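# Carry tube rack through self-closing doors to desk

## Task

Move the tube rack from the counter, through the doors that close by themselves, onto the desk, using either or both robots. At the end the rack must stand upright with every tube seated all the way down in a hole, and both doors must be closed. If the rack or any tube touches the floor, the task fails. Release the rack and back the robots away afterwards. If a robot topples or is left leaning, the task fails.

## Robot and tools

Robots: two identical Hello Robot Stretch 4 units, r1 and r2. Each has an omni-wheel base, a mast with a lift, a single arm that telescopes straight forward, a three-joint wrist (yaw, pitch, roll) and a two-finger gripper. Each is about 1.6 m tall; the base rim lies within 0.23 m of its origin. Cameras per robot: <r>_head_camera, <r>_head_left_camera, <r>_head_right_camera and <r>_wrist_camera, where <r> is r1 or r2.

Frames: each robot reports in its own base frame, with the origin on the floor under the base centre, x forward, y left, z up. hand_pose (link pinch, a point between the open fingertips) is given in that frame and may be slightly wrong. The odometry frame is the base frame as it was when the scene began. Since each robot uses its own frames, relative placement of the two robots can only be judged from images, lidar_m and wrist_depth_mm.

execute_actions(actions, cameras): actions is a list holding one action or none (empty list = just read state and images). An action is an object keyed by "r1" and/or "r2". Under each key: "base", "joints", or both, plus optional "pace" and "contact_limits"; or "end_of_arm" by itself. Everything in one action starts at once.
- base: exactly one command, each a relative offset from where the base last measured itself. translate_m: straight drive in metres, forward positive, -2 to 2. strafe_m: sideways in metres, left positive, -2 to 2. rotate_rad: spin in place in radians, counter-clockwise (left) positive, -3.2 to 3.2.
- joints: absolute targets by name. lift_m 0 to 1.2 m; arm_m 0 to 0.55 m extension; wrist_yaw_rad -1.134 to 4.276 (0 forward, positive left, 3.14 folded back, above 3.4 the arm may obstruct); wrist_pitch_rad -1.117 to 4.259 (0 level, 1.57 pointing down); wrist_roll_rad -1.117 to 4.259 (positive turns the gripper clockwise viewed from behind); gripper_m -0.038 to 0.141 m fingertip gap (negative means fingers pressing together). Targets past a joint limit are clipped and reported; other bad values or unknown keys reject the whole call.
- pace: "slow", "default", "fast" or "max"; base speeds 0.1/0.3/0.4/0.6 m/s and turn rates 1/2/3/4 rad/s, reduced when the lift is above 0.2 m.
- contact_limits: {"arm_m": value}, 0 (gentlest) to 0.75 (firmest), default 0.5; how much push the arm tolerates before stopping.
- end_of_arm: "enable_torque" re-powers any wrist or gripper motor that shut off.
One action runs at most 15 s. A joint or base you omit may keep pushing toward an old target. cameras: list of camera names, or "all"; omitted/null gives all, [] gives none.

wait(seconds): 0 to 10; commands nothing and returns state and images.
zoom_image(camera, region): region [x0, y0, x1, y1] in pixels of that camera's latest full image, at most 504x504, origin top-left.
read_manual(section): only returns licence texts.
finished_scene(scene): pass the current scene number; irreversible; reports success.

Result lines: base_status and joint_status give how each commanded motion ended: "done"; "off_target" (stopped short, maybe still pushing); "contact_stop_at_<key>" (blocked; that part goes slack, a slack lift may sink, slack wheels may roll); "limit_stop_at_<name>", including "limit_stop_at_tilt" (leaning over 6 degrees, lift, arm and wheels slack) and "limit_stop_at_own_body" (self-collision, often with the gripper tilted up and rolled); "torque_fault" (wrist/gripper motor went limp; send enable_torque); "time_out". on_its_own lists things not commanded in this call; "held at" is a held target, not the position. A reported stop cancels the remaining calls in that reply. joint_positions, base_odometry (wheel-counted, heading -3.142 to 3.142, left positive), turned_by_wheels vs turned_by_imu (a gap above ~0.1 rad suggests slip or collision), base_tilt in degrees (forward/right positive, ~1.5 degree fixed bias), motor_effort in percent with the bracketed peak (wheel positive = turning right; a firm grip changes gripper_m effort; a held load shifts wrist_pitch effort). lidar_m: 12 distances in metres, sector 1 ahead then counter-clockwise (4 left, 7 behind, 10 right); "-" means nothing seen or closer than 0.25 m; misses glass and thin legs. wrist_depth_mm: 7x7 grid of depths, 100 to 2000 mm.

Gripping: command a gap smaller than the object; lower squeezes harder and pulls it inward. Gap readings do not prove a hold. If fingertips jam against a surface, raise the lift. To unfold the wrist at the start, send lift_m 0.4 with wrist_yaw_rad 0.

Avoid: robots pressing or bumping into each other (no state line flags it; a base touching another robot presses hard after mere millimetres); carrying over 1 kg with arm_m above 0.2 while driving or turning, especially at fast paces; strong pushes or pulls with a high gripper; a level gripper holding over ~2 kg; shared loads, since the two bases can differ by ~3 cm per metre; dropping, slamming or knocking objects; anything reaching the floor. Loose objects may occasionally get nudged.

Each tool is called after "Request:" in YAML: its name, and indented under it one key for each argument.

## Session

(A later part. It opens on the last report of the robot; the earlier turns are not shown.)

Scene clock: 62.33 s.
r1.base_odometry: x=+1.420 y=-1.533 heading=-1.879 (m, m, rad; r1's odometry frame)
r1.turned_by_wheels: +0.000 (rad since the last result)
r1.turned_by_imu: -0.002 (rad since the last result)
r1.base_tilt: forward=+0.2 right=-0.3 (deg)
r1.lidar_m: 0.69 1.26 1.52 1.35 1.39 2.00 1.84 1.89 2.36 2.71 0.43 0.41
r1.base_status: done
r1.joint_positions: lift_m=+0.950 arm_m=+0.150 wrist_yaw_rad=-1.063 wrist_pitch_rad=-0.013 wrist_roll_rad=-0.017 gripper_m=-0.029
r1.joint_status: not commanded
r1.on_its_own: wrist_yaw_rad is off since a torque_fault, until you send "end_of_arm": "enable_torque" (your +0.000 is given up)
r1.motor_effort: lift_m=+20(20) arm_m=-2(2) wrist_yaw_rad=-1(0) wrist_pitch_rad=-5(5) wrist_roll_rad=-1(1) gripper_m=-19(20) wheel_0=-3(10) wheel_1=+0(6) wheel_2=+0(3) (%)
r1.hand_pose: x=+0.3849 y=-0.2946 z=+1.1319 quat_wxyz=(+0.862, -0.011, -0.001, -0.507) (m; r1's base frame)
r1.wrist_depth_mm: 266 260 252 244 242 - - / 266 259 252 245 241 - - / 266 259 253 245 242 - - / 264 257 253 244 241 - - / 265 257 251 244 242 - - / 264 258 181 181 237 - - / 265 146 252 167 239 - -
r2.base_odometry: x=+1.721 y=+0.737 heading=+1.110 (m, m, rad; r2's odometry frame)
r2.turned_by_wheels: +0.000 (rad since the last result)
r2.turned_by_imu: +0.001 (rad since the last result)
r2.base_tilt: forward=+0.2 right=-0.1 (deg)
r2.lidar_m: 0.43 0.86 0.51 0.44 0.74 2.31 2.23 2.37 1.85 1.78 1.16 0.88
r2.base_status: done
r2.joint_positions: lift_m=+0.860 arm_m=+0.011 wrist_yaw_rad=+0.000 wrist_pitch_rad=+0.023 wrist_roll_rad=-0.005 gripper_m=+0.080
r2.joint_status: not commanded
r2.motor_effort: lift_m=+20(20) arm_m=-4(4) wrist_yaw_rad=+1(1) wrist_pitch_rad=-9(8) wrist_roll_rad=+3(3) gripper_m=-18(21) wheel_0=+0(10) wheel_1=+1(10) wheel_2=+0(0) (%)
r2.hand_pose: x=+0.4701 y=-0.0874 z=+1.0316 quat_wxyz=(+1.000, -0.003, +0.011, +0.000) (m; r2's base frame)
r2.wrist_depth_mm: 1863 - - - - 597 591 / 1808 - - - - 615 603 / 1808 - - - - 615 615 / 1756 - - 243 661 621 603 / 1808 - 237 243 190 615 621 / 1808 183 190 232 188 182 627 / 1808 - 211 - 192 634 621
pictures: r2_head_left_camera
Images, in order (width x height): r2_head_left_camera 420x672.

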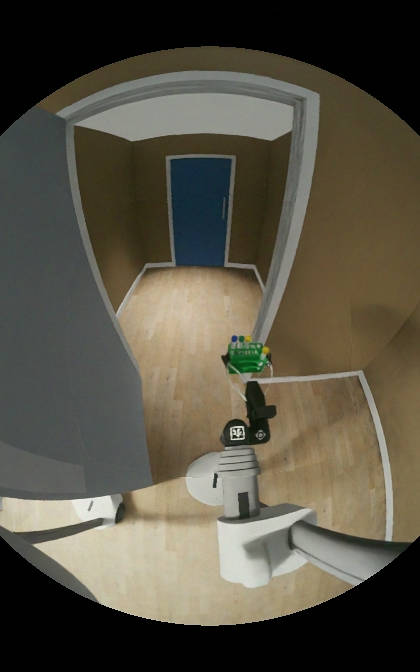

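Request:
execute_actions:
  actions:
    - {"r2":{"base":{"strafe_m":0.15}},"r1":{"end_of_arm":"enable_torque"}}
  cameras: []

Request:
execute_actions:
  actions:
    - {"r2":{"base":{"translate_m":0.5}},"r1":{"joints":{"gripper_m":0.08},"base":{"strafe_m":-0.05}}}
  cameras: []

Request:
execute_actions:
  actions:
    - {"r1":{"base":{"translate_m":-0.3},"joints":{"arm_m":0.01}}}
  cameras: []

Request:
execute_actions:
  actions:
    - {"r1":{"base":{"rotate_rad":0.16},"joints":{"wrist_yaw_rad":3.0}}}
  cameras: []

Request:
execute_actions:
  actions:
    - {"r1":{"base":{"strafe_m":-0.75}}}
  cameras: ["r1_head_left_camera"]

Scene clock: 66.00 s.
r1.base_odometry: x=+1.420 y=-1.533 heading=-1.879 (m, m, rad; r1's odometry frame)
r1.turned_by_wheels: +0.000 (rad since the last result)
r1.turned_by_imu: -0.001 (rad since the last result)
r1.base_tilt: forward=+0.2 right=-0.2 (deg)
r1.lidar_m: 0.71 1.25 1.49 1.35 1.39 2.02 1.87 1.89 2.39 2.69 0.44 0.41
r1.base_status: not commanded
r1.joint_positions: lift_m=+0.950 arm_m=+0.150 wrist_yaw_rad=-1.063 wrist_pitch_rad=-0.013 wrist_roll_rad=-0.017 gripper_m=-0.029
r1.joint_status: not commanded
r1.end_of_arm: enable_torque: each motor that was off is on again
r1.on_its_own: wrist_yaw_rad is held at -1.063, not at your +0.000, since a torque_fault
r1.motor_effort: lift_m=+20(20) arm_m=-2(2) wrist_yaw_rad=+0(0) wrist_pitch_rad=-5(6) wrist_roll_rad=-1(1) gripper_m=-14(18) wheel_0=-3(2) wheel_1=+0(0) wheel_2=-1(1) (%)
r1.hand_pose: x=+0.3849 y=-0.2946 z=+1.1319 quat_wxyz=(+0.862, -0.011, -0.001, -0.507) (m; r1's base frame)
r1.wrist_depth_mm: 265 259 253 245 243 - - / 265 258 254 244 242 - - / 265 258 251 245 241 - - / 265 258 253 244 242 554 - / 265 258 253 244 241 535 - / 264 258 183 180 238 - - / 264 146 251 167 241 - -
r2.base_odometry: x=+1.587 y=+0.803 heading=+1.110 (m, m, rad; r2's odometry frame)
r2.turned_by_wheels: +0.000 (rad since the last result)
r2.turned_by_imu: -0.001 (rad since the last result)
r2.base_tilt: forward=+0.0 right=-0.1 (deg)
r2.lidar_m: 0.46 0.57 0.34 0.31 0.61 2.29 2.23 2.36 1.99 1.94 1.18 0.94
r2.base_status: done
r2.joint_positions: lift_m=+0.860 arm_m=+0.011 wrist_yaw_rad=+0.000 wrist_pitch_rad=+0.023 wrist_roll_rad=-0.005 gripper_m=+0.080
r2.joint_status: not commanded
r2.motor_effort: lift_m=+20(20) arm_m=-4(4) wrist_yaw_rad=-1(1) wrist_pitch_rad=-9(9) wrist_roll_rad=+3(3) gripper_m=-18(20) wheel_0=+0(6) wheel_1=+1(9) wheel_2=+0(0) (%)
r2.hand_pose: x=+0.4701 y=-0.0874 z=+1.0316 quat_wxyz=(+1.000, -0.003, +0.011, +0.000) (m; r2's base frame)
r2.wrist_depth_mm: 1618 - - - - - 603 / 1576 - - - - - 609 / 1576 - - - - - 609 / 1537 - - 242 - - 609 / 1576 - 237 243 191 - 615 / 1576 183 190 233 187 181 621 / 1576 - 212 - 192 1983 621
pictures: none
No camera images: the call's "cameras" was empty. Leave "cameras" out to get every camera's image.

Scene clock: 69.30 s.
r1.base_odometry: x=+1.372 y=-1.518 heading=-1.879 (m, m, rad; r1's odometry frame)
r1.turned_by_wheels: +0.000 (rad since the last result)
r1.turned_by_imu: -0.001 (rad since the last result)
r1.base_tilt: forward=+0.2 right=-0.3 (deg)
r1.lidar_m: 0.93 1.25 1.55 1.38 1.44 2.03 1.82 1.85 2.39 2.64 0.75 0.71
r1.base_status: done
r1.joint_positions: lift_m=+0.950 arm_m=+0.150 wrist_yaw_rad=-1.063 wrist_pitch_rad=-0.013 wrist_roll_rad=-0.017 gripper_m=+0.080
r1.joint_status: all done
r1.on_its_own: wrist_yaw_rad is held at -1.063, not at your +0.000, since a torque_fault
r1.motor_effort: lift_m=+20(20) arm_m=-2(2) wrist_yaw_rad=-3(20) wrist_pitch_rad=-5(5) wrist_roll_rad=-1(1) gripper_m=-2(15) wheel_0=+0(9) wheel_1=+1(8) wheel_2=+1(4) (%)
r1.hand_pose: x=+0.3850 y=-0.2946 z=+1.1319 quat_wxyz=(+0.862, -0.011, -0.001, -0.507) (m; r1's base frame)
r1.wrist_depth_mm: 477 500 535 569 - - - / 484 500 539 564 - - - / 480 504 535 564 - - - / 477 504 530 564 - - - / 473 500 530 564 - - - / 477 496 210 564 197 - - / 473 488 525 150 - - -
r2.base_odometry: x=+1.809 y=+1.251 heading=+1.110 (m, m, rad; r2's odometry frame)
r2.turned_by_wheels: +0.000 (rad since the last result)
r2.turned_by_imu: -0.004 (rad since the last result)
r2.base_tilt: forward=+0.1 right=-0.2 (deg)
r2.lidar_m: 0.44 1.50 0.29 0.25 - 0.25 0.28 2.65 2.04 1.27 0.56 0.63
r2.base_status: done
r2.joint_positions: lift_m=+0.860 arm_m=+0.011 wrist_yaw_rad=+0.000 wrist_pitch_rad=+0.023 wrist_roll_rad=-0.005 gripper_m=+0.080
r2.joint_status: not commanded
r2.motor_effort: lift_m=+19(20) arm_m=-4(5) wrist_yaw_rad=+0(5) wrist_pitch_rad=-9(9) wrist_roll_rad=+3(3) gripper_m=-20(21) wheel_0=+0(8) wheel_1=+1(7) wheel_2=+1(8) (%)
r2.hand_pose: x=+0.4700 y=-0.0874 z=+1.0316 quat_wxyz=(+1.000, -0.003, +0.011, +0.000) (m; r2's base frame)
r2.wrist_depth_mm: 1618 - - - - - 1366 / 1576 - - - - - 1464 / 1576 - - - - - 1366 / 1576 - - 244 - - 1366 / 1576 - 237 242 190 - 1397 / 1618 184 190 232 187 182 1397 / 1537 - 211 - 190 - 1366
pictures: none
No camera images: the call's "cameras" was empty. Leave "cameras" out to get every camera's image.

Scene clock: 71.77 s.
r1.base_odometry: x=+1.463 y=-1.232 heading=-1.879 (m, m, rad; r1's odometry frame)
r1.turned_by_wheels: +0.000 (rad since the last result)
r1.turned_by_imu: +0.000 (rad since the last result)
r1.base_tilt: forward=+0.2 right=-0.3 (deg)
r1.lidar_m: 1.17 1.55 1.52 1.38 1.42 1.70 1.55 1.57 1.98 2.67 2.58 0.93
r1.base_status: done
r1.joint_positions: lift_m=+0.950 arm_m=+0.011 wrist_yaw_rad=-1.063 wrist_pitch_rad=-0.013 wrist_roll_rad=-0.017 gripper_m=+0.080
r1.joint_status: all done
r1.on_its_own: wrist_yaw_rad is held at -1.063, not at your +0.000, since a torque_fault
r1.motor_effort: lift_m=+20(20) arm_m=-5(9) wrist_yaw_rad=-2(3) wrist_pitch_rad=-5(5) wrist_roll_rad=-1(1) gripper_m=-2(3) wheel_0=-2(3) wheel_1=-1(0) wheel_2=-1(8) (%)
r1.hand_pose: x=+0.2455 y=-0.2946 z=+1.1319 quat_wxyz=(+0.862, -0.011, -0.001, -0.507) (m; r1's base frame)
r1.wrist_depth_mm: 741 1336 - - - - - / 741 1983 - - - - - / 741 1983 - - - - - / 741 1983 - - - - - / 750 1863 - - - - - / 732 778 209 - 198 - - / 732 759 - 149 - - -
r2.base_odometry: x=+1.809 y=+1.251 heading=+1.110 (m, m, rad; r2's odometry frame)
r2.turned_by_wheels: +0.000 (rad since the last result)
r2.turned_by_imu: -0.001 (rad since the last result)
r2.base_tilt: forward=+0.1 right=-0.1 (deg)
r2.lidar_m: 0.42 1.50 0.31 0.25 - 0.25 0.26 2.68 2.03 1.27 0.55 0.63
r2.base_status: not commanded
r2.joint_positions: lift_m=+0.860 arm_m=+0.011 wrist_yaw_rad=+0.000 wrist_pitch_rad=+0.023 wrist_roll_rad=-0.005 gripper_m=+0.080
r2.joint_status: not commanded
r2.motor_effort: lift_m=+20(19) arm_m=-4(4) wrist_yaw_rad=+0(0) wrist_pitch_rad=-9(9) wrist_roll_rad=+3(3) gripper_m=-19(18) wheel_0=-2(3) wheel_1=+2(1) wheel_2=+1(2) (%)
r2.hand_pose: x=+0.4700 y=-0.0874 z=+1.0316 quat_wxyz=(+1.000, -0.003, +0.011, +0.000) (m; r2's base frame)
r2.wrist_depth_mm: 1537 - - - - - 1366 / 1537 - - - - - 1397 / 1537 - - - - - 1397 / 1537 - - 242 - - 1430 / 1537 - 237 243 191 - 1430 / 1576 183 190 233 187 182 1430 / 1618 - 211 - 191 - 1336
pictures: none
No camera images: the call's "cameras" was empty. Leave "cameras" out to get every camera's image.

Scene clock: 74.73 s.
r1.base_odometry: x=+1.463 y=-1.232 heading=-1.719 (m, m, rad; r1's odometry frame)
r1.turned_by_wheels: +0.160 (rad since the last result)
r1.turned_by_imu: +0.160 (rad since the last result)
r1.base_tilt: forward=+0.2 right=-0.3 (deg)
r1.lidar_m: 1.31 1.60 1.44 1.37 1.48 1.62 1.54 1.64 2.28 2.67 1.01 0.96
r1.base_status: done
r1.joint_positions: lift_m=+0.950 arm_m=+0.011 wrist_yaw_rad=+3.000 wrist_pitch_rad=-0.013 wrist_roll_rad=-0.017 gripper_m=+0.080
r1.joint_status: all done
r1.motor_effort: lift_m=+20(20) arm_m=-5(5) wrist_yaw_rad=-1(5) wrist_pitch_rad=-5(5) wrist_roll_rad=-1(1) gripper_m=-6(4) wheel_0=-1(3) wheel_1=-1(7) wheel_2=+0(5) (%)
r1.hand_pose: x=-0.0915 y=+0.1274 z=+1.1319 quat_wxyz=(+0.071, +0.006, -0.009, +0.997) (m; r1's base frame)
r1.wrist_depth_mm: 144 254 1756 1808 1808 1921 - / 117 149 1708 1808 1863 1921 1983 / 121 152 1708 1708 1863 1921 1921 / 143 204 1756 1708 1863 1921 - / 1618 1708 1661 1708 1808 1921 1921 / 1576 1618 210 1708 197 1863 1983 / 1576 1661 1618 149 1808 1921 1921
r2.base_odometry: x=+1.809 y=+1.251 heading=+1.110 (m, m, rad; r2's odometry frame)
r2.turned_by_wheels: +0.000 (rad since the last result)
r2.turned_by_imu: -0.001 (rad since the last result)
r2.base_tilt: forward=+0.3 right=-0.1 (deg)
r2.lidar_m: 0.43 1.51 0.29 0.25 - 0.25 0.26 2.67 2.02 1.28 0.55 0.65
r2.base_status: not commanded
r2.joint_positions: lift_m=+0.860 arm_m=+0.011 wrist_yaw_rad=+0.000 wrist_pitch_rad=+0.023 wrist_roll_rad=-0.005 gripper_m=+0.080
r2.joint_status: not commanded
r2.motor_effort: lift_m=+19(20) arm_m=-4(4) wrist_yaw_rad=+0(0) wrist_pitch_rad=-9(9) wrist_roll_rad=+3(4) gripper_m=-19(22) wheel_0=-1(1) wheel_1=+2(2) wheel_2=+2(1) (%)
r2.hand_pose: x=+0.4700 y=-0.0874 z=+1.0316 quat_wxyz=(+1.000, -0.003, +0.011, +0.000) (m; r2's base frame)
r2.wrist_depth_mm: 1618 - - - - - 1397 / 1661 - - - - - 1366 / 1576 - - - - - 1366 / 1537 - - 241 - - 1397 / 1576 - 236 243 191 - 1397 / 1537 184 190 232 187 182 1397 / 1576 - 211 - 192 - 1336
pictures: none
No camera images: the call's "cameras" was empty. Leave "cameras" out to get every camera's image.

Scene clock: 78.57 s.
r1.base_odometry: x=+0.721 y=-1.121 heading=-1.719 (m, m, rad; r1's odometry frame)
r1.turned_by_wheels: +0.000 (rad since the last result)
r1.turned_by_imu: -0.003 (rad since the last result)
r1.base_tilt: forward=+0.2 right=-0.3 (deg)
r1.lidar_m: 0.69 1.20 2.21 2.11 2.21 1.59 1.57 1.67 1.98 1.87 2.05 1.53
r1.base_status: done
r1.joint_positions: lift_m=+0.950 arm_m=+0.011 wrist_yaw_rad=+3.000 wrist_pitch_rad=-0.013 wrist_roll_rad=-0.017 gripper_m=+0.080
r1.joint_status: not commanded
r1.motor_effort: lift_m=+20(20) arm_m=-5(5) wrist_yaw_rad=+0(0) wrist_pitch_rad=-5(5) wrist_roll_rad=-1(1) gripper_m=+1(3) wheel_0=+0(8) wheel_1=+0(6) wheel_2=-1(2) (%)
r1.hand_pose: x=-0.0915 y=+0.1273 z=+1.1319 quat_wxyz=(+0.071, +0.006, -0.009, +0.997) (m; r1's base frame)
r1.wrist_depth_mm: 144 255 1756 1756 1921 1921 - / 117 149 1708 1756 1863 1921 1983 / 121 153 1756 1808 1863 1921 1983 / 142 203 1708 1756 1863 1983 1983 / 1661 1756 1708 1808 1863 1921 1983 / 1618 1618 211 1863 197 1921 - / 1618 1618 1708 150 1863 1863 1983
r2.base_odometry: x=+1.809 y=+1.251 heading=+1.110 (m, m, rad; r2's odometry frame)
r2.turned_by_wheels: +0.000 (rad since the last result)
r2.turned_by_imu: -0.002 (rad since the last result)
r2.base_tilt: forward=+0.2 right=-0.2 (deg)
r2.lidar_m: 0.42 1.51 0.29 0.25 - 0.25 0.28 2.66 2.03 1.28 0.54 0.62
r2.base_status: not commanded
r2.joint_positions: lift_m=+0.860 arm_m=+0.011 wrist_yaw_rad=+0.000 wrist_pitch_rad=+0.023 wrist_roll_rad=-0.005 gripper_m=+0.080
r2.joint_status: not commanded
r2.motor_effort: lift_m=+20(19) arm_m=-4(4) wrist_yaw_rad=-2(0) wrist_pitch_rad=-8(8) wrist_roll_rad=+4(3) gripper_m=-17(19) wheel_0=-1(1) wheel_1=+2(1) wheel_2=+1(1) (%)
r2.hand_pose: x=+0.4700 y=-0.0874 z=+1.0316 quat_wxyz=(+1.000, -0.003, +0.011, +0.000) (m; r2's base frame)
r2.wrist_depth_mm: 1576 - - - - - 1336 / 1618 - - - - - 1397 / 1576 - - - - - 1397 / 1576 - - 242 - - 1366 / 1576 - 236 241 191 - 1397 / 1576 183 190 234 187 182 1366 / 1537 - 211 - 190 - 1336
pictures: r1_head_left_camera
Images, in order (width x height): r1_head_left_camera 420x672.

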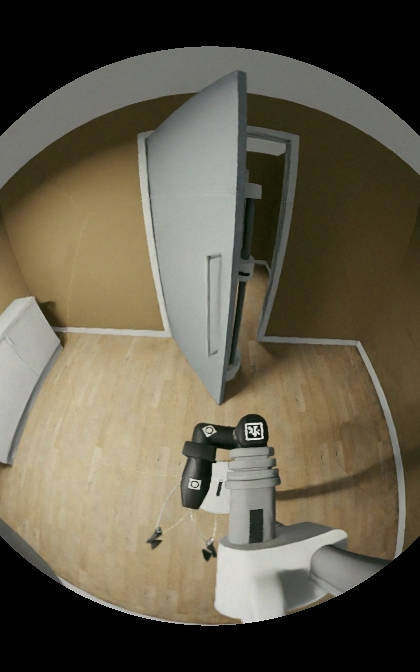

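Request:
execute_actions:
  actions:
    - {"r1":{"base":{"strafe_m":-0.32}},"r2":{"base":{"translate_m":0.12},"pace":"slow"}}
  cameras: []

Request:
execute_actions:
  actions:
    - {"r1":{"base":{"translate_m":0.78}}}
  cameras: []

Request:
execute_actions:
  actions:
    - {"r1":{"base":{"strafe_m":0.3},"pace":"slow"}}
  cameras: ["r1_head_left_camera"]

Request:
execute_actions:
  actions:
    - {"r2":{"base":{"translate_m":1.0}}}
  cameras: []

Request:
execute_actions:
  actions:
    - {"r2":{"base":{"strafe_m":-0.6}},"r1":{"base":{"translate_m":0.4}}}
  cameras: ["r1_head_left_camera"]

Scene clock: 82.83 s.
r1.base_odometry: x=+0.405 y=-1.074 heading=-1.719 (m, m, rad; r1's odometry frame)
r1.turned_by_wheels: +0.000 (rad since the last result)
r1.turned_by_imu: -0.002 (rad since the last result)
r1.base_tilt: forward=+0.2 right=-0.3 (deg)
r1.lidar_m: 1.07 0.79 2.23 2.47 2.25 1.62 1.56 1.67 1.67 1.58 1.71 1.57
r1.base_status: done
r1.joint_positions: lift_m=+0.950 arm_m=+0.011 wrist_yaw_rad=+3.000 wrist_pitch_rad=-0.013 wrist_roll_rad=-0.017 gripper_m=+0.080
r1.joint_status: not commanded
r1.motor_effort: lift_m=+20(20) arm_m=-5(5) wrist_yaw_rad=-1(0) wrist_pitch_rad=-5(6) wrist_roll_rad=-1(1) gripper_m=+5(1) wheel_0=-1(10) wheel_1=+0(9) wheel_2=+0(1) (%)
r1.hand_pose: x=-0.0915 y=+0.1273 z=+1.1319 quat_wxyz=(+0.071, +0.006, -0.009, +0.997) (m; r1's base frame)
r1.wrist_depth_mm: 144 254 1756 1808 1808 1983 - / 117 149 1756 1808 1863 1983 1983 / 121 152 1808 1863 1863 1921 - / 143 204 1756 1863 1863 1983 - / 1537 1756 1756 1756 1808 1921 - / 1661 1708 211 1756 198 1921 1983 / 1618 1618 1661 149 1808 1983 -
r2.base_odometry: x=+1.863 y=+1.359 heading=+1.110 (m, m, rad; r2's odometry frame)
r2.turned_by_wheels: +0.000 (rad since the last result)
r2.turned_by_imu: -0.002 (rad since the last result)
r2.base_tilt: forward=+0.2 right=-0.3 (deg)
r2.lidar_m: 0.43 1.50 0.36 0.25 - 0.25 0.25 1.10 2.05 0.89 0.47 1.44
r2.base_status: done
r2.joint_positions: lift_m=+0.860 arm_m=+0.011 wrist_yaw_rad=+0.000 wrist_pitch_rad=+0.023 wrist_roll_rad=-0.005 gripper_m=+0.080
r2.joint_status: not commanded
r2.motor_effort: lift_m=+20(20) arm_m=-4(4) wrist_yaw_rad=+1(1) wrist_pitch_rad=-9(9) wrist_roll_rad=+3(3) gripper_m=-18(18) wheel_0=+0(4) wheel_1=+2(4) wheel_2=+0(6) (%)
r2.hand_pose: x=+0.4700 y=-0.0874 z=+1.0316 quat_wxyz=(+1.000, -0.003, +0.011, +0.000) (m; r2's base frame)
r2.wrist_depth_mm: 1618 - - - - - 1366 / 1576 - - - - - 1397 / 1537 - - - - - 1397 / 1576 - - 243 - - 1430 / 1537 - 236 242 191 - 1430 / 1537 183 190 233 188 182 1464 / 1576 - 211 - 191 1983 1366
pictures: none
No camera images: the call's "cameras" was empty. Leave "cameras" out to get every camera's image.

Scene clock: 86.90 s.
r1.base_odometry: x=+0.290 y=-1.846 heading=-1.719 (m, m, rad; r1's odometry frame)
r1.turned_by_wheels: +0.000 (rad since the last result)
r1.turned_by_imu: -0.004 (rad since the last result)
r1.base_tilt: forward=+0.2 right=-0.2 (deg)
r1.lidar_m: 0.72 0.34 0.26 0.26 2.57 2.46 2.34 2.28 1.71 1.61 1.04 0.75
r1.base_status: done
r1.joint_positions: lift_m=+0.950 arm_m=+0.011 wrist_yaw_rad=+3.000 wrist_pitch_rad=-0.013 wrist_roll_rad=-0.017 gripper_m=+0.080
r1.joint_status: not commanded
r1.motor_effort: lift_m=+20(20) arm_m=-5(5) wrist_yaw_rad=-1(1) wrist_pitch_rad=-5(5) wrist_roll_rad=-1(1) gripper_m=+0(4) wheel_0=+1(7) wheel_1=+0(6) wheel_2=+1(9) (%)
r1.hand_pose: x=-0.0915 y=+0.1273 z=+1.1319 quat_wxyz=(+0.071, +0.006, -0.009, +0.997) (m; r1's base frame)
r1.wrist_depth_mm: 143 255 - - - - - / 117 149 - - - - - / 121 153 - - - - - / 143 203 - - - - - / - - - - - - - / - - 210 - 197 - - / - - - 150 - - -
r2.base_odometry: x=+1.863 y=+1.359 heading=+1.110 (m, m, rad; r2's odometry frame)
r2.turned_by_wheels: +0.000 (rad since the last result)
r2.turned_by_imu: -0.002 (rad since the last result)
r2.base_tilt: forward=+0.3 right=-0.2 (deg)
r2.lidar_m: 0.44 1.49 0.35 0.25 - 0.25 0.26 0.35 0.41 0.87 0.47 1.42
r2.base_status: not commanded
r2.joint_positions: lift_m=+0.860 arm_m=+0.011 wrist_yaw_rad=+0.000 wrist_pitch_rad=+0.023 wrist_roll_rad=-0.005 gripper_m=+0.080
r2.joint_status: not commanded
r2.motor_effort: lift_m=+20(20) arm_m=-4(4) wrist_yaw_rad=+1(0) wrist_pitch_rad=-8(10) wrist_roll_rad=+3(4) gripper_m=-20(20) wheel_0=+0(0) wheel_1=+2(2) wheel_2=+0(0) (%)
r2.hand_pose: x=+0.4700 y=-0.0874 z=+1.0316 quat_wxyz=(+1.000, -0.003, +0.011, +0.000) (m; r2's base frame)
r2.wrist_depth_mm: 1537 - - - - - 1366 / 1576 - - - - - 1366 / 1576 - - - - - 1397 / 1576 - - 241 - - 1397 / 1576 - 237 242 192 - 1397 / 1537 184 190 233 187 181 1430 / 1537 - 211 - 191 - 1336
pictures: none
No camera images: the call's "cameras" was empty. Leave "cameras" out to get every camera's image.

Scene clock: 91.03 s.
r1.base_odometry: x=+0.586 y=-1.890 heading=-1.719 (m, m, rad; r1's odometry frame)
r1.turned_by_wheels: +0.000 (rad since the last result)
r1.turned_by_imu: +0.000 (rad since the last result)
r1.base_tilt: forward=+0.2 right=-0.3 (deg)
r1.lidar_m: 0.26 0.28 0.25 0.25 - 2.48 2.33 2.47 2.03 1.93 1.04 0.33
r1.base_status: done
r1.joint_positions: lift_m=+0.950 arm_m=+0.011 wrist_yaw_rad=+3.001 wrist_pitch_rad=-0.013 wrist_roll_rad=-0.017 gripper_m=+0.080
r1.joint_status: not commanded
r1.motor_effort: lift_m=+20(20) arm_m=-5(5) wrist_yaw_rad=-5(7) wrist_pitch_rad=-5(5) wrist_roll_rad=-1(1) gripper_m=-5(1) wheel_0=-2(8) wheel_1=+2(12) wheel_2=+1(2) (%)
r1.hand_pose: x=-0.0917 y=+0.1269 z=+1.1319 quat_wxyz=(+0.070, +0.006, -0.009, +0.997) (m; r1's base frame)
r1.wrist_depth_mm: 144 253 - - 239 188 - / 116 149 - - 241 189 167 / 120 151 - - 239 190 167 / 143 202 - - 239 190 165 / - - - - 239 189 167 / - - 211 - 198 189 167 / - - - 147 238 179 -
r2.base_odometry: x=+1.863 y=+1.359 heading=+1.110 (m, m, rad; r2's odometry frame)
r2.turned_by_wheels: +0.000 (rad since the last result)
r2.turned_by_imu: -0.002 (rad since the last result)
r2.base_tilt: forward=+0.2 right=-0.1 (deg)
r2.lidar_m: 0.44 1.49 0.43 0.35 0.33 0.30 0.25 0.30 2.03 0.87 0.46 1.44
r2.base_status: not commanded
r2.joint_positions: lift_m=+0.860 arm_m=+0.011 wrist_yaw_rad=+0.000 wrist_pitch_rad=+0.023 wrist_roll_rad=-0.005 gripper_m=+0.080
r2.joint_status: not commanded
r2.motor_effort: lift_m=+20(20) arm_m=-4(4) wrist_yaw_rad=+1(1) wrist_pitch_rad=-9(9) wrist_roll_rad=+2(3) gripper_m=-22(17) wheel_0=+0(0) wheel_1=+2(2) wheel_2=+0(0) (%)
r2.hand_pose: x=+0.4700 y=-0.0874 z=+1.0316 quat_wxyz=(+1.000, -0.003, +0.011, +0.000) (m; r2's base frame)
r2.wrist_depth_mm: 1661 - - - - - 1397 / 1618 - - - - - 1397 / 1537 - - - - - 1397 / 1537 - - 242 - - 1430 / 1537 - 236 242 192 - 1430 / 1537 183 190 234 187 183 1430 / 1537 - 212 - 191 - 1336
pictures: r1_head_left_camera
Images, in order (width x height): r1_head_left_camera 420x672.

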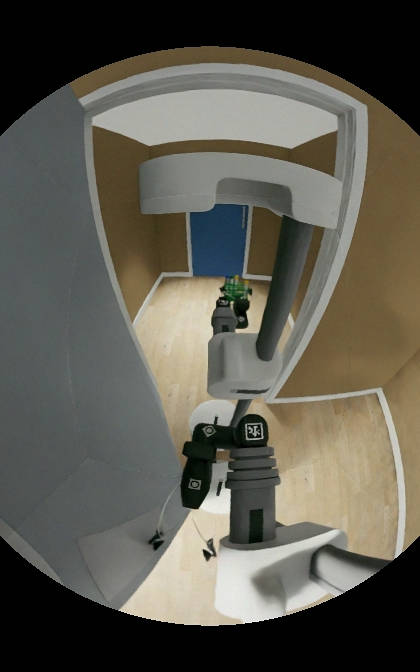

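Scene clock: 95.83 s.
r1.base_odometry: x=+0.586 y=-1.890 heading=-1.719 (m, m, rad; r1's odometry frame)
r1.turned_by_wheels: +0.000 (rad since the last result)
r1.turned_by_imu: -0.002 (rad since the last result)
r1.base_tilt: forward=+0.2 right=-0.3 (deg)
r1.lidar_m: 1.25 0.57 0.27 0.25 - 2.45 2.36 2.49 2.02 1.92 1.08 0.82
r1.base_status: not commanded
r1.joint_positions: lift_m=+0.950 arm_m=+0.011 wrist_yaw_rad=+3.001 wrist_pitch_rad=-0.013 wrist_roll_rad=-0.017 gripper_m=+0.080
r1.joint_status: not commanded
r1.motor_effort: lift_m=+20(20) arm_m=-5(5) wrist_yaw_rad=-4(5) wrist_pitch_rad=-6(6) wrist_roll_rad=-1(1) gripper_m=+0(1) wheel_0=-2(2) wheel_1=+2(2) wheel_2=+0(0) (%)
r1.hand_pose: x=-0.0917 y=+0.1269 z=+1.1319 quat_wxyz=(+0.070, +0.006, -0.009, +0.997) (m; r1's base frame)
r1.wrist_depth_mm: 144 254 - - 238 188 - / 116 149 - - 240 189 166 / 120 151 - - 239 189 167 / 143 202 - - 239 189 165 / - - - - 240 189 166 / - - 210 - 197 189 166 / - - - 147 239 179 -
r2.base_odometry: x=+2.307 y=+2.255 heading=+1.110 (m, m, rad; r2's odometry frame)
r2.turned_by_wheels: +0.000 (rad since the last result)
r2.turned_by_imu: -0.008 (rad since the last result)
r2.base_tilt: forward=+0.2 right=-0.1 (deg)
r2.lidar_m: 0.44 1.44 1.08 1.04 0.78 0.77 1.21 0.74 0.89 0.99 1.07 1.47
r2.base_status: done
r2.joint_positions: lift_m=+0.860 arm_m=+0.011 wrist_yaw_rad=+0.000 wrist_pitch_rad=+0.023 wrist_roll_rad=-0.005 gripper_m=+0.080
r2.joint_status: not commanded
r2.motor_effort: lift_m=+20(20) arm_m=-4(4) wrist_yaw_rad=+1(2) wrist_pitch_rad=-9(9) wrist_roll_rad=+3(2) gripper_m=-18(18) wheel_0=-1(2) wheel_1=+1(5) wheel_2=+2(9) (%)
r2.hand_pose: x=+0.4701 y=-0.0874 z=+1.0316 quat_wxyz=(+1.000, -0.003, +0.011, +0.000) (m; r2's base frame)
r2.wrist_depth_mm: 1397 1464 1366 1366 1366 1308 1281 / 1397 1397 1397 1397 1366 1336 1336 / 1464 1430 1430 1366 1366 1336 1366 / 1430 1464 1430 243 1366 1397 1336 / 1430 1430 236 241 191 1397 1308 / 1499 183 190 233 187 182 1336 / 1499 1464 211 - 191 1366 1336
pictures: none
No camera images: the call's "cameras" was empty. Leave "cameras" out to get every camera's image.

Scene clock: 99.17 s.
r1.base_odometry: x=+0.527 y=-2.286 heading=-1.719 (m, m, rad; r1's odometry frame)
r1.turned_by_wheels: +0.000 (rad since the last result)
r1.turned_by_imu: -0.002 (rad since the last result)
r1.base_tilt: forward=+0.2 right=-0.3 (deg)
r1.lidar_m: 2.61 1.60 0.33 0.25 - 0.25 0.25 2.70 2.04 1.31 0.53 0.56
r1.base_status: done
r1.joint_positions: lift_m=+0.950 arm_m=+0.011 wrist_yaw_rad=+3.000 wrist_pitch_rad=-0.013 wrist_roll_rad=-0.017 gripper_m=+0.080
r1.joint_status: not commanded
r1.motor_effort: lift_m=+20(20) arm_m=-5(5) wrist_yaw_rad=+1(4) wrist_pitch_rad=-6(6) wrist_roll_rad=-1(1) gripper_m=-1(2) wheel_0=-1(4) wheel_1=+0(7) wheel_2=+2(8) (%)
r1.hand_pose: x=-0.0915 y=+0.1272 z=+1.1319 quat_wxyz=(+0.071, +0.006, -0.009, +0.997) (m; r1's base frame)
r1.wrist_depth_mm: 144 255 382 301 249 210 188 / 117 149 382 300 249 211 189 / 121 152 368 300 248 211 189 / 143 204 379 301 248 210 189 / - - 379 300 241 210 189 / - - 210 298 197 211 189 / - 449 379 150 247 200 187
r2.base_odometry: x=+2.845 y=+1.988 heading=+1.110 (m, m, rad; r2's odometry frame)
r2.turned_by_wheels: +0.000 (rad since the last result)
r2.turned_by_imu: -0.005 (rad since the last result)
r2.base_tilt: forward=+0.2 right=-0.2 (deg)
r2.lidar_m: 0.44 1.65 1.70 1.64 1.28 0.99 0.59 0.54 0.40 0.38 0.42 0.60
r2.base_status: done
r2.joint_positions: lift_m=+0.860 arm_m=+0.011 wrist_yaw_rad=+0.000 wrist_pitch_rad=+0.023 wrist_roll_rad=-0.005 gripper_m=+0.080
r2.joint_status: not commanded
r2.motor_effort: lift_m=+20(20) arm_m=-4(4) wrist_yaw_rad=+1(0) wrist_pitch_rad=-8(8) wrist_roll_rad=+3(3) gripper_m=-19(21) wheel_0=-2(8) wheel_1=+0(8) wheel_2=+0(1) (%)
r2.hand_pose: x=+0.4700 y=-0.0874 z=+1.0316 quat_wxyz=(+1.000, -0.003, +0.011, +0.000) (m; r2's base frame)
r2.wrist_depth_mm: 1397 1397 1366 1336 1308 809 525 / 1397 1366 1397 1336 1308 809 525 / 1397 1430 1336 1366 1366 809 530 / 1430 1397 1366 242 1205 809 525 / 1464 1397 236 244 191 750 530 / 1430 183 189 231 187 181 521 / 1464 1430 211 - 191 842 530
pictures: r1_head_left_camera
Images, in order (width x height): r1_head_left_camera 420x672.

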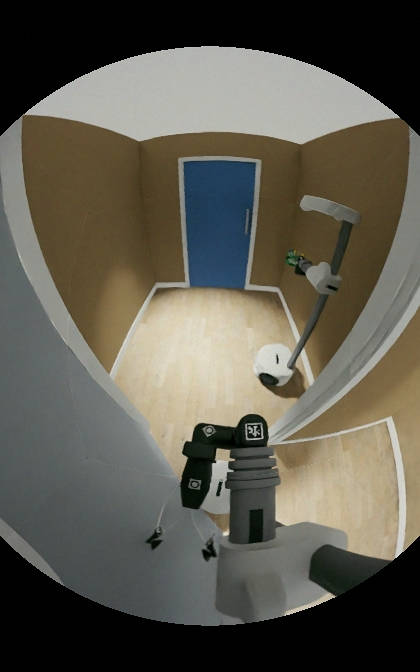

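Request:
execute_actions:
  actions:
    - {"r1":{"base":{"translate_m":2.0},"pace":"fast"}}
  cameras: []

Request:
execute_actions:
  actions:
    - {"r1":{"base":{"translate_m":0.6},"pace":"slow"}}
  cameras: ["r1_head_left_camera"]

Scene clock: 107.40 s.
r1.base_odometry: x=+0.232 y=-4.264 heading=-1.719 (m, m, rad; r1's odometry frame)
r1.turned_by_wheels: +0.000 (rad since the last result)
r1.turned_by_imu: -0.009 (rad since the last result)
r1.base_tilt: forward=+0.2 right=-0.3 (deg)
r1.lidar_m: 0.68 0.70 1.01 1.07 1.13 1.60 1.58 0.83 0.65 0.92 0.96 0.67
r1.base_status: done
r1.joint_positions: lift_m=+0.950 arm_m=+0.011 wrist_yaw_rad=+3.000 wrist_pitch_rad=-0.013 wrist_roll_rad=-0.017 gripper_m=+0.080
r1.joint_status: not commanded
r1.motor_effort: lift_m=+20(20) arm_m=-5(5) wrist_yaw_rad=+1(1) wrist_pitch_rad=-5(5) wrist_roll_rad=-1(1) gripper_m=-3(5) wheel_0=+0(4) wheel_1=-1(4) wheel_2=-1(10) (%)
r1.hand_pose: x=-0.0915 y=+0.1272 z=+1.1319 quat_wxyz=(+0.071, +0.006, -0.009, +0.997) (m; r1's base frame)
r1.wrist_depth_mm: 144 254 1708 1808 1756 1756 1281 / 116 149 1708 1808 1756 1708 1255 / 121 153 1708 1756 1808 1756 1281 / 143 204 1808 1708 1808 1756 1281 / 1537 1708 1756 1808 1756 1756 1308 / 1537 1576 210 1756 197 1708 1229 / 1537 1537 1708 149 1808 1499 1255
r2.base_odometry: x=+2.845 y=+1.988 heading=+1.110 (m, m, rad; r2's odometry frame)
r2.turned_by_wheels: +0.000 (rad since the last result)
r2.turned_by_imu: -0.003 (rad since the last result)
r2.base_tilt: forward=+0.2 right=-0.1 (deg)
r2.lidar_m: 0.46 0.81 1.71 1.65 0.97 0.71 0.59 0.57 0.39 0.38 0.41 0.59
r2.base_status: not commanded
r2.joint_positions: lift_m=+0.860 arm_m=+0.011 wrist_yaw_rad=+0.000 wrist_pitch_rad=+0.023 wrist_roll_rad=-0.005 gripper_m=+0.080
r2.joint_status: not commanded
r2.motor_effort: lift_m=+19(20) arm_m=-4(5) wrist_yaw_rad=+0(0) wrist_pitch_rad=-9(9) wrist_roll_rad=+3(3) gripper_m=-20(18) wheel_0=-2(2) wheel_1=+0(0) wheel_2=+0(0) (%)
r2.hand_pose: x=+0.4700 y=-0.0874 z=+1.0316 quat_wxyz=(+1.000, -0.003, +0.011, +0.000) (m; r2's base frame)
r2.wrist_depth_mm: 1397 1397 1397 1308 1281 798 525 / 1430 1397 1397 1366 1366 798 521 / 842 1430 1366 1366 1366 798 525 / 1430 1397 1397 241 1160 809 525 / 1397 1397 236 243 191 750 530 / 1464 183 190 233 187 182 521 / 1430 1464 211 - 191 820 525
pictures: none
No camera images: the call's "cameras" was empty. Leave "cameras" out to get every camera's image.

Scene clock: 114.50 s.
r1.base_odometry: x=+0.220 y=-4.785 heading=-1.595 (m, m, rad; r1's odometry frame)
r1.turned_by_wheels: +0.124 (rad since the last result)
r1.turned_by_imu: +0.218 (rad since the last result)
r1.base_tilt: forward=+0.2 right=-0.3 (deg)
r1.lidar_m: - 0.25 0.41 0.98 1.14 1.92 1.32 1.08 1.04 0.36 0.25 0.25
r1.base_status: translate_m contact_stop (by the wheels' count: +0.522 of +0.600)
r1.joint_positions: lift_m=+0.950 arm_m=+0.010 wrist_yaw_rad=+3.000 wrist_pitch_rad=-0.013 wrist_roll_rad=-0.017 gripper_m=+0.080
r1.joint_status: not commanded
r1.on_its_own: the wheels are slack since a contact_stop
r1.motor_effort: lift_m=+19(20) arm_m=+2(5) wrist_yaw_rad=+0(33) wrist_pitch_rad=-5(5) wrist_roll_rad=-1(1) gripper_m=-3(4) wheel_0=+0(13) wheel_1=+0(32) wheel_2=+0(34) (%)
r1.hand_pose: x=-0.0927 y=+0.1273 z=+1.1321 quat_wxyz=(+0.071, +0.006, -0.009, +0.997) (m; r1's base frame)
r1.wrist_depth_mm: 143 255 - - - - 1464 / 117 148 - - - - 1576 / 121 152 - - - - 1464 / 141 203 - - - - 1499 / 1078 - - - - - 1499 / 1661 1921 211 - 196 - 1464 / 1618 1921 - 149 - - 1499
r2.base_odometry: x=+2.845 y=+1.988 heading=+1.110 (m, m, rad; r2's odometry frame)
r2.turned_by_wheels: +0.000 (rad since the last result)
r2.turned_by_imu: -0.003 (rad since the last result)
r2.base_tilt: forward=+0.2 right=+0.0 (deg)
r2.lidar_m: 0.45 1.29 1.69 1.63 0.97 0.72 0.60 0.55 0.40 0.38 0.41 0.60
r2.base_status: not commanded
r2.joint_positions: lift_m=+0.860 arm_m=+0.011 wrist_yaw_rad=+0.000 wrist_pitch_rad=+0.023 wrist_roll_rad=-0.005 gripper_m=+0.080
r2.joint_status: not commanded
r2.motor_effort: lift_m=+20(20) arm_m=-4(4) wrist_yaw_rad=+0(1) wrist_pitch_rad=-9(9) wrist_roll_rad=+3(2) gripper_m=-18(19) wheel_0=-2(1) wheel_1=+0(0) wheel_2=+1(0) (%)
r2.hand_pose: x=+0.4700 y=-0.0874 z=+1.0316 quat_wxyz=(+1.000, -0.003, +0.011, +0.000) (m; r2's base frame)
r2.wrist_depth_mm: 1118 1205 1397 1336 1336 788 517 / 1397 1397 1397 1336 1336 798 521 / 1397 1336 1397 1308 1366 798 530 / 1464 1397 1397 243 1205 820 530 / 1430 1430 237 242 190 750 530 / 1464 183 190 233 187 182 521 / 1464 1430 211 - 192 842 521
pictures: r1_head_left_camera
Images, in order (width x height): r1_head_left_camera 420x672.

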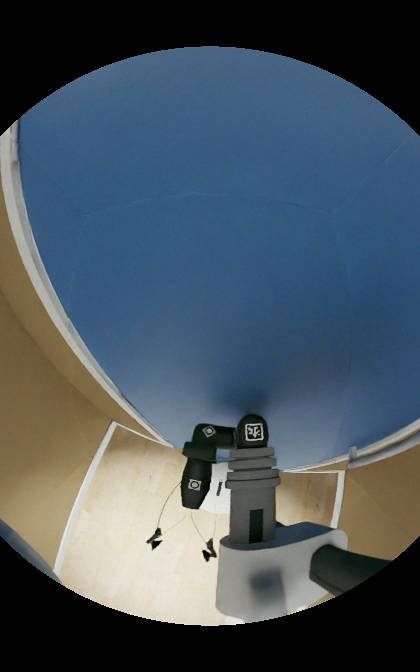

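Request:
execute_actions:
  actions:
    - {"r1":{"base":{"rotate_rad":-0.3}},"r2":{"base":{"translate_m":-0.2}}}
  cameras: []

Request:
execute_actions:
  actions:
    - {"r1":{"base":{"translate_m":-0.5}}}
  cameras: []

Request:
execute_actions:
  actions:
    - {"r1":{"base":{"strafe_m":-0.3},"joints":{"wrist_yaw_rad":0}}}
  cameras: ["r1_wrist_camera"]

Scene clock: 117.87 s.
r1.base_odometry: x=+0.220 y=-4.784 heading=-1.894 (m, m, rad; r1's odometry frame)
r1.turned_by_wheels: -0.299 (rad since the last result)
r1.turned_by_imu: -0.293 (rad since the last result)
r1.base_tilt: forward=+0.1 right=-0.2 (deg)
r1.lidar_m: - 0.25 0.27 0.71 1.02 1.35 2.06 1.27 1.10 1.03 0.32 0.25
r1.base_status: done
r1.joint_positions: lift_m=+0.950 arm_m=+0.009 wrist_yaw_rad=+3.008 wrist_pitch_rad=-0.013 wrist_roll_rad=-0.017 gripper_m=+0.080
r1.joint_status: not commanded
r1.on_its_own: wrist_yaw_rad is at rest, and its effort (-25) is outside its rest range (-13 to +13)
r1.motor_effort: lift_m=+19(19) arm_m=+3(3) wrist_yaw_rad=-25(32) wrist_pitch_rad=-4(5) wrist_roll_rad=-1(1) gripper_m=-2(4) wheel_0=+6(11) wheel_1=+7(9) wheel_2=-6(6) (%)
r1.hand_pose: x=-0.0939 y=+0.1250 z=+1.1321 quat_wxyz=(+0.067, +0.006, -0.009, +0.998) (m; r1's base frame)
r1.wrist_depth_mm: 143 243 - - - 1397 1060 / 114 147 - - - 1464 1078 / 120 147 - - - 1397 1078 / 141 194 - - - 1430 1078 / 1921 - - - 1983 1397 1078 / 1983 - 211 - 198 1366 1060 / 1983 1983 - 150 - 1281 1078
r2.base_odometry: x=+2.756 y=+1.809 heading=+1.110 (m, m, rad; r2's odometry frame)
r2.turned_by_wheels: +0.000 (rad since the last result)
r2.turned_by_imu: -0.001 (rad since the last result)
r2.base_tilt: forward=+0.2 right=-0.2 (deg)
r2.lidar_m: 0.44 1.46 1.71 1.49 0.70 0.40 0.40 0.44 0.40 0.37 0.41 0.58
r2.base_status: done
r2.joint_positions: lift_m=+0.860 arm_m=+0.011 wrist_yaw_rad=+0.000 wrist_pitch_rad=+0.023 wrist_roll_rad=-0.005 gripper_m=+0.080
r2.joint_status: not commanded
r2.motor_effort: lift_m=+20(20) arm_m=-4(4) wrist_yaw_rad=-1(0) wrist_pitch_rad=-9(9) wrist_roll_rad=+3(3) gripper_m=-21(21) wheel_0=+0(5) wheel_1=-1(5) wheel_2=-1(9) (%)
r2.hand_pose: x=+0.4700 y=-0.0874 z=+1.0316 quat_wxyz=(+1.000, -0.003, +0.011, +0.000) (m; r2's base frame)
r2.wrist_depth_mm: 1576 1537 1537 1576 1537 778 508 / 1618 1576 1576 1576 1499 778 512 / 1618 1255 1537 1576 1537 788 530 / 1618 1618 1576 242 1160 788 521 / 1618 1618 236 243 191 732 525 / 1618 183 190 234 187 182 508 / 1661 1661 211 - 191 809 512
pictures: none
No camera images: the call's "cameras" was empty. Leave "cameras" out to get every camera's image.

Scene clock: 121.03 s.
r1.base_odometry: x=+0.379 y=-4.310 heading=-1.894 (m, m, rad; r1's odometry frame)
r1.turned_by_wheels: +0.000 (rad since the last result)
r1.turned_by_imu: +0.000 (rad since the last result)
r1.base_tilt: forward=+0.2 right=-0.3 (deg)
r1.lidar_m: 0.66 0.71 0.93 0.95 0.97 1.32 1.54 1.05 0.88 1.06 1.08 0.73
r1.base_status: done
r1.joint_positions: lift_m=+0.950 arm_m=+0.009 wrist_yaw_rad=+3.000 wrist_pitch_rad=-0.013 wrist_roll_rad=-0.017 gripper_m=+0.080
r1.joint_status: not commanded
r1.motor_effort: lift_m=+19(19) arm_m=+3(3) wrist_yaw_rad=-2(26) wrist_pitch_rad=-4(5) wrist_roll_rad=-1(1) gripper_m=-2(4) wheel_0=-1(2) wheel_1=+1(4) wheel_2=+0(5) (%)
r1.hand_pose: x=-0.0929 y=+0.1272 z=+1.1321 quat_wxyz=(+0.071, +0.006, -0.009, +0.997) (m; r1's base frame)
r1.wrist_depth_mm: 143 254 1708 1756 1808 1366 1008 / 117 148 1756 1808 1863 1430 1042 / 120 153 1756 1756 1808 1366 1025 / 142 202 1661 1808 1863 1397 1042 / 1464 1576 1756 1756 1921 1336 1042 / 1576 1576 210 1808 198 1366 1042 / 1499 1618 1661 150 1808 1229 1025
r2.base_odometry: x=+2.756 y=+1.809 heading=+1.110 (m, m, rad; r2's odometry frame)
r2.turned_by_wheels: +0.000 (rad since the last result)
r2.turned_by_imu: -0.001 (rad since the last result)
r2.base_tilt: forward=+0.3 right=-0.2 (deg)
r2.lidar_m: 0.45 1.05 1.70 1.46 0.68 0.41 0.40 0.45 0.39 0.36 0.40 0.56
r2.base_status: not commanded
r2.joint_positions: lift_m=+0.860 arm_m=+0.011 wrist_yaw_rad=+0.000 wrist_pitch_rad=+0.023 wrist_roll_rad=-0.005 gripper_m=+0.080
r2.joint_status: not commanded
r2.motor_effort: lift_m=+20(20) arm_m=-4(4) wrist_yaw_rad=+0(1) wrist_pitch_rad=-9(9) wrist_roll_rad=+4(3) gripper_m=-19(19) wheel_0=+0(0) wheel_1=-1(1) wheel_2=-1(1) (%)
r2.hand_pose: x=+0.4700 y=-0.0874 z=+1.0316 quat_wxyz=(+1.000, -0.003, +0.011, +0.000) (m; r2's base frame)
r2.wrist_depth_mm: 1537 1618 1537 1576 1537 768 512 / 1618 1576 1576 1576 1537 778 521 / 1008 1537 1537 1537 1537 788 521 / 1576 1537 1618 241 1182 798 521 / 1661 1618 237 243 190 732 521 / 1618 183 190 232 187 181 512 / 1708 1661 211 - 192 809 517
pictures: none
No camera images: the call's "cameras" was empty. Leave "cameras" out to get every camera's image.

Scene clock: 123.37 s.
r1.base_odometry: x=+0.095 y=-4.215 heading=-1.894 (m, m, rad; r1's odometry frame)
r1.turned_by_wheels: +0.000 (rad since the last result)
r1.turned_by_imu: -0.001 (rad since the last result)
r1.base_tilt: forward=+0.2 right=-0.3 (deg)
r1.lidar_m: 0.62 0.70 0.97 1.26 1.29 1.64 1.00 0.68 0.76 0.78 0.80 0.72
r1.base_status: done
r1.joint_positions: lift_m=+0.950 arm_m=+0.009 wrist_yaw_rad=+0.000 wrist_pitch_rad=-0.013 wrist_roll_rad=-0.017 gripper_m=+0.080
r1.joint_status: all done
r1.motor_effort: lift_m=+19(19) arm_m=+3(3) wrist_yaw_rad=+0(2) wrist_pitch_rad=-4(5) wrist_roll_rad=-1(1) gripper_m=-1(5) wheel_0=+0(8) wheel_1=+1(5) wheel_2=+1(1) (%)
r1.hand_pose: x=+0.4689 y=-0.0873 z=+1.1321 quat_wxyz=(+1.000, -0.008, -0.007, +0.000) (m; r1's base frame)
r1.wrist_depth_mm: 480 488 500 504 504 525 535 / 480 488 496 504 504 525 539 / 477 488 496 500 500 525 530 / 480 484 500 504 504 530 535 / 477 484 492 496 500 525 535 / 477 484 211 436 198 517 535 / 473 484 492 149 500 521 525
r2.base_odometry: x=+2.756 y=+1.809 heading=+1.110 (m, m, rad; r2's odometry frame)
r2.turned_by_wheels: +0.000 (rad since the last result)
r2.turned_by_imu: -0.001 (rad since the last result)
r2.base_tilt: forward=+0.2 right=-0.1 (deg)
r2.lidar_m: 0.43 0.89 1.68 1.47 0.68 0.41 0.40 0.40 0.39 0.38 0.40 0.58
r2.base_status: not commanded
r2.joint_positions: lift_m=+0.860 arm_m=+0.011 wrist_yaw_rad=+0.000 wrist_pitch_rad=+0.023 wrist_roll_rad=-0.005 gripper_m=+0.080
r2.joint_status: not commanded
r2.motor_effort: lift_m=+20(19) arm_m=-4(4) wrist_yaw_rad=+0(0) wrist_pitch_rad=-9(8) wrist_roll_rad=+2(3) gripper_m=-18(18) wheel_0=+0(0) wheel_1=-1(1) wheel_2=-1(2) (%)
r2.hand_pose: x=+0.4700 y=-0.0874 z=+1.0316 quat_wxyz=(+1.000, -0.003, +0.011, +0.000) (m; r2's base frame)
r2.wrist_depth_mm: 1576 1618 1537 1537 1537 768 521 / 647 699 1576 1537 1537 778 517 / 1576 732 1576 1537 1537 778 517 / 1618 1618 1576 243 1205 798 521 / 1661 1661 236 243 191 741 525 / 1661 183 190 232 187 182 512 / 1708 759 211 - 191 809 512
pictures: r1_wrist_camera
Images, in order (width x height): r1_wrist_camera 616x392.

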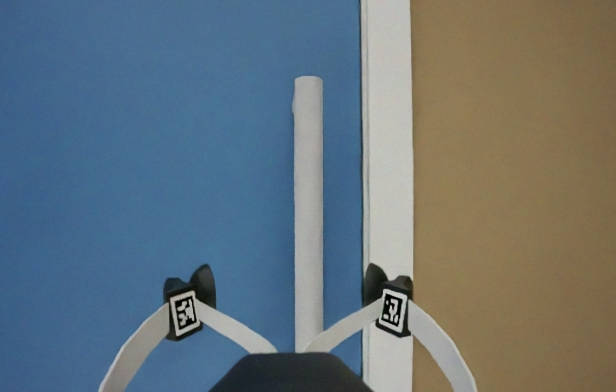

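Request:
execute_actions:
  actions:
    - {"r1":{"base":{"strafe_m":-0.02},"joints":{"arm_m":0.24}}}
  cameras: []

Request:
execute_actions:
  actions:
    - {"r1":{"joints":{"gripper_m":-0.03}}}
  cameras: []

Request:
execute_actions:
  actions:
    - {"r1":{"joints":{"arm_m":0.02},"pace":"slow"}}
  cameras: []

Request:
execute_actions:
  actions:
    - {"r1":{"base":{"strafe_m":0.15},"joints":{"wrist_yaw_rad":-0.4},"pace":"slow"}}
  cameras: []

Request:
execute_actions:
  actions:
    - {"r1":{"base":{"translate_m":-0.2},"pace":"slow"}}
  cameras: ["r1_head_left_camera"]

Scene clock: 126.63 s.
r1.base_odometry: x=+0.076 y=-4.209 heading=-1.894 (m, m, rad; r1's odometry frame)
r1.turned_by_wheels: +0.000 (rad since the last result)
r1.turned_by_imu: -0.001 (rad since the last result)
r1.base_tilt: forward=+0.2 right=-0.3 (deg)
r1.lidar_m: 0.66 0.75 0.98 1.27 1.32 1.64 0.98 0.66 0.75 0.72 0.78 0.75
r1.base_status: done
r1.joint_positions: lift_m=+0.950 arm_m=+0.239 wrist_yaw_rad=+0.000 wrist_pitch_rad=-0.013 wrist_roll_rad=-0.017 gripper_m=+0.080
r1.joint_status: all done
r1.motor_effort: lift_m=+19(19) arm_m=+5(5) wrist_yaw_rad=-2(3) wrist_pitch_rad=-4(4) wrist_roll_rad=-1(1) gripper_m=-1(3) wheel_0=-1(7) wheel_1=-1(10) wheel_2=+1(0) (%)
r1.hand_pose: x=+0.6985 y=-0.0874 z=+1.1321 quat_wxyz=(+1.000, -0.008, -0.007, +0.000) (m; r1's base frame)
r1.wrist_depth_mm: 258 264 268 196 277 286 289 / 257 263 267 195 277 283 290 / 258 264 267 195 277 285 290 / 258 263 267 195 276 282 289 / 257 263 267 195 265 281 287 / 257 259 197 190 197 283 289 / 257 258 265 149 276 282 287
r2.base_odometry: x=+2.756 y=+1.809 heading=+1.110 (m, m, rad; r2's odometry frame)
r2.turned_by_wheels: +0.000 (rad since the last result)
r2.turned_by_imu: -0.001 (rad since the last result)
r2.base_tilt: forward=+0.1 right=+0.0 (deg)
r2.lidar_m: 0.43 0.87 1.69 1.47 0.69 0.43 0.40 0.42 0.39 0.38 0.41 0.59
r2.base_status: not commanded
r2.joint_positions: lift_m=+0.860 arm_m=+0.011 wrist_yaw_rad=+0.000 wrist_pitch_rad=+0.023 wrist_roll_rad=-0.005 gripper_m=+0.080
r2.joint_status: not commanded
r2.motor_effort: lift_m=+19(20) arm_m=-4(4) wrist_yaw_rad=+0(0) wrist_pitch_rad=-9(9) wrist_roll_rad=+4(3) gripper_m=-19(18) wheel_0=+0(0) wheel_1=-1(1) wheel_2=-1(1) (%)
r2.hand_pose: x=+0.4700 y=-0.0874 z=+1.0316 quat_wxyz=(+1.000, -0.003, +0.011, +0.000) (m; r2's base frame)
r2.wrist_depth_mm: 1576 1618 1576 1576 1537 768 521 / 661 699 1537 1576 1537 788 517 / 1618 691 1618 1537 1576 798 517 / 1661 1618 1537 244 1160 788 517 / 1708 1708 237 243 191 741 525 / 1708 184 189 231 186 182 521 / 1756 768 211 - 191 798 517
pictures: none
No camera images: the call's "cameras" was empty. Leave "cameras" out to get every camera's image.

Scene clock: 128.43 s.
r1.base_odometry: x=+0.076 y=-4.209 heading=-1.894 (m, m, rad; r1's odometry frame)
r1.turned_by_wheels: +0.000 (rad since the last result)
r1.turned_by_imu: +0.000 (rad since the last result)
r1.base_tilt: forward=+0.2 right=-0.3 (deg)
r1.lidar_m: 0.60 0.71 0.96 1.26 1.31 1.65 0.98 0.66 0.73 0.74 0.76 0.73
r1.base_status: not commanded
r1.joint_positions: lift_m=+0.950 arm_m=+0.240 wrist_yaw_rad=+0.003 wrist_pitch_rad=-0.013 wrist_roll_rad=-0.017 gripper_m=-0.029
r1.joint_status: all done
r1.motor_effort: lift_m=+19(19) arm_m=+3(5) wrist_yaw_rad=-10(13) wrist_pitch_rad=-5(4) wrist_roll_rad=-1(1) gripper_m=-21(20) wheel_0=+0(1) wheel_1=+0(1) wheel_2=+4(4) (%)
r1.hand_pose: x=+0.6992 y=-0.0865 z=+1.1321 quat_wxyz=(+1.000, -0.008, -0.007, +0.002) (m; r1's base frame)
r1.wrist_depth_mm: 247 250 253 177 262 282 286 / 246 249 253 177 259 268 287 / 246 249 252 176 260 270 285 / 245 250 251 176 259 267 285 / 246 249 253 176 259 267 286 / 246 247 181 176 182 268 286 / 245 149 250 141 259 267 286
r2.base_odometry: x=+2.756 y=+1.809 heading=+1.110 (m, m, rad; r2's odometry frame)
r2.turned_by_wheels: +0.000 (rad since the last result)
r2.turned_by_imu: -0.001 (rad since the last result)
r2.base_tilt: forward=+0.2 right=-0.1 (deg)
r2.lidar_m: 0.43 0.87 1.70 1.48 0.69 0.42 0.40 0.43 0.39 0.38 0.40 0.57
r2.base_status: not commanded
r2.joint_positions: lift_m=+0.860 arm_m=+0.011 wrist_yaw_rad=+0.000 wrist_pitch_rad=+0.023 wrist_roll_rad=-0.005 gripper_m=+0.080
r2.joint_status: not commanded
r2.motor_effort: lift_m=+20(19) arm_m=-4(4) wrist_yaw_rad=+0(1) wrist_pitch_rad=-9(9) wrist_roll_rad=+3(3) gripper_m=-19(19) wheel_0=+0(0) wheel_1=-1(1) wheel_2=-1(1) (%)
r2.hand_pose: x=+0.4700 y=-0.0874 z=+1.0316 quat_wxyz=(+1.000, -0.003, +0.011, +0.000) (m; r2's base frame)
r2.wrist_depth_mm: 1618 1576 1499 1576 1464 778 517 / 668 683 1537 1537 1499 778 521 / 1618 691 1576 1618 1537 798 517 / 1661 1618 1618 242 1138 798 517 / 1661 1661 236 242 190 741 521 / 1661 183 190 232 187 182 512 / 1708 768 211 - 192 820 508
pictures: none
No camera images: the call's "cameras" was empty. Leave "cameras" out to get every camera's image.

Scene clock: 131.93 s.
torque_fault: r1.wrist_yaw_rad switched itself off since the last result.
r1.base_odometry: x=+0.076 y=-4.209 heading=-1.894 (m, m, rad; r1's odometry frame)
r1.turned_by_wheels: +0.000 (rad since the last result)
r1.turned_by_imu: -0.001 (rad since the last result)
r1.base_tilt: forward=+0.2 right=-0.3 (deg)
r1.lidar_m: 0.38 0.56 0.91 1.28 1.32 1.62 0.93 0.67 0.73 0.73 0.78 0.74
r1.base_status: not commanded
r1.joint_positions: lift_m=+0.950 arm_m=+0.021 wrist_yaw_rad=+0.159 wrist_pitch_rad=-0.013 wrist_roll_rad=-0.017 gripper_m=-0.029
r1.joint_status: all done
r1.on_its_own: wrist_yaw_rad is off since a torque_fault, until you send "end_of_arm": "enable_torque" (your +0.000 is given up)
r1.motor_effort: lift_m=+19(19) arm_m=-6(6) wrist_yaw_rad=-1(100) wrist_pitch_rad=-7(10) wrist_roll_rad=-1(1) gripper_m=-18(19) wheel_0=-1(18) wheel_1=-2(2) wheel_2=+1(16) (%)
r1.hand_pose: x=+0.4906 y=-0.0406 z=+1.1318 quat_wxyz=(+0.997, -0.008, -0.007, +0.079) (m; r1's base frame)
r1.wrist_depth_mm: 330 297 268 165 224 466 455 / 329 298 267 165 227 462 459 / 329 297 266 165 224 462 455 / 329 296 268 164 225 455 459 / 330 297 267 164 224 455 459 / 327 296 178 165 218 455 462 / 329 152 266 161 225 459 452
r2.base_odometry: x=+2.756 y=+1.809 heading=+1.110 (m, m, rad; r2's odometry frame)
r2.turned_by_wheels: +0.000 (rad since the last result)
r2.turned_by_imu: -0.001 (rad since the last result)
r2.base_tilt: forward=+0.2 right=-0.1 (deg)
r2.lidar_m: 0.43 0.88 1.68 1.47 0.69 0.40 0.39 0.43 0.40 0.37 0.39 0.60
r2.base_status: not commanded
r2.joint_positions: lift_m=+0.860 arm_m=+0.011 wrist_yaw_rad=+0.000 wrist_pitch_rad=+0.023 wrist_roll_rad=-0.005 gripper_m=+0.080
r2.joint_status: not commanded
r2.motor_effort: lift_m=+19(20) arm_m=-4(4) wrist_yaw_rad=-1(0) wrist_pitch_rad=-8(9) wrist_roll_rad=+3(3) gripper_m=-23(22) wheel_0=+0(0) wheel_1=-1(1) wheel_2=-1(1) (%)
r2.hand_pose: x=+0.4700 y=-0.0874 z=+1.0316 quat_wxyz=(+1.000, -0.003, +0.011, +0.000) (m; r2's base frame)
r2.wrist_depth_mm: 1576 1397 1336 1576 1499 768 508 / 661 691 1308 1499 1576 778 525 / 1661 699 1308 1576 1576 798 517 / 1576 1499 1255 243 1182 778 521 / 1618 1537 237 244 191 732 521 / 1618 184 190 233 187 182 521 / 1618 768 211 - 191 798 517
pictures: none
No camera images: the call's "cameras" was empty. Leave "cameras" out to get every camera's image.

Scene clock: 134.57 s.
r1.base_odometry: x=+0.218 y=-4.256 heading=-1.895 (m, m, rad; r1's odometry frame)
r1.turned_by_wheels: -0.001 (rad since the last result)
r1.turned_by_imu: -0.001 (rad since the last result)
r1.base_tilt: forward=+0.2 right=-0.2 (deg)
r1.lidar_m: 0.43 0.55 0.95 1.13 1.17 1.54 1.55 0.76 0.78 0.88 0.92 0.35
r1.base_status: done
r1.joint_positions: lift_m=+0.950 arm_m=+0.021 wrist_yaw_rad=-0.402 wrist_pitch_rad=-0.013 wrist_roll_rad=-0.017 gripper_m=-0.029
r1.joint_status: wrist_yaw_rad torque_fault (moved -0.561 of -0.559)
r1.on_its_own: wrist_yaw_rad is off since a torque_fault, until you send "end_of_arm": "enable_torque"
r1.motor_effort: lift_m=+19(19) arm_m=-6(6) wrist_yaw_rad=-2(0) wrist_pitch_rad=-6(6) wrist_roll_rad=-1(1) gripper_m=-19(21) wheel_0=-4(5) wheel_1=-1(7) wheel_2=-2(2) (%)
r1.hand_pose: x=+0.4231 y=-0.1934 z=+1.1320 quat_wxyz=(+0.980, -0.010, -0.005, -0.200) (m; r1's base frame)
r1.wrist_depth_mm: 226 232 237 163 683 778 778 / 226 232 237 164 668 788 759 / 225 231 237 164 676 788 788 / 225 231 237 164 668 788 778 / 225 231 237 164 676 788 788 / 225 230 180 163 251 798 768 / 224 150 235 158 250 798 768
r2.base_odometry: x=+2.756 y=+1.809 heading=+1.110 (m, m, rad; r2's odometry frame)
r2.turned_by_wheels: +0.000 (rad since the last result)
r2.turned_by_imu: -0.001 (rad since the last result)
r2.base_tilt: forward=+0.1 right=-0.1 (deg)
r2.lidar_m: 0.43 0.94 1.72 1.45 0.70 0.40 0.38 0.41 0.40 0.36 0.40 0.58
r2.base_status: not commanded
r2.joint_positions: lift_m=+0.860 arm_m=+0.011 wrist_yaw_rad=+0.000 wrist_pitch_rad=+0.023 wrist_roll_rad=-0.005 gripper_m=+0.080
r2.joint_status: not commanded
r2.motor_effort: lift_m=+20(20) arm_m=-4(4) wrist_yaw_rad=+1(2) wrist_pitch_rad=-9(9) wrist_roll_rad=+4(4) gripper_m=-21(18) wheel_0=+0(0) wheel_1=-1(1) wheel_2=-1(1) (%)
r2.hand_pose: x=+0.4700 y=-0.0874 z=+1.0316 quat_wxyz=(+1.000, -0.003, +0.011, +0.000) (m; r2's base frame)
r2.wrist_depth_mm: 1576 1397 1255 1537 1499 788 512 / 683 1397 1308 1576 1537 778 517 / 683 1025 1281 1576 1499 798 521 / 1618 1430 1255 243 1182 788 525 / 1661 1464 237 242 190 732 525 / 1661 183 190 232 188 183 504 / 1661 1499 210 - 193 820 517
pictures: none
No camera images: the call's "cameras" was empty. Leave "cameras" out to get every camera's image.

not run: a stop came earlier in this reply.


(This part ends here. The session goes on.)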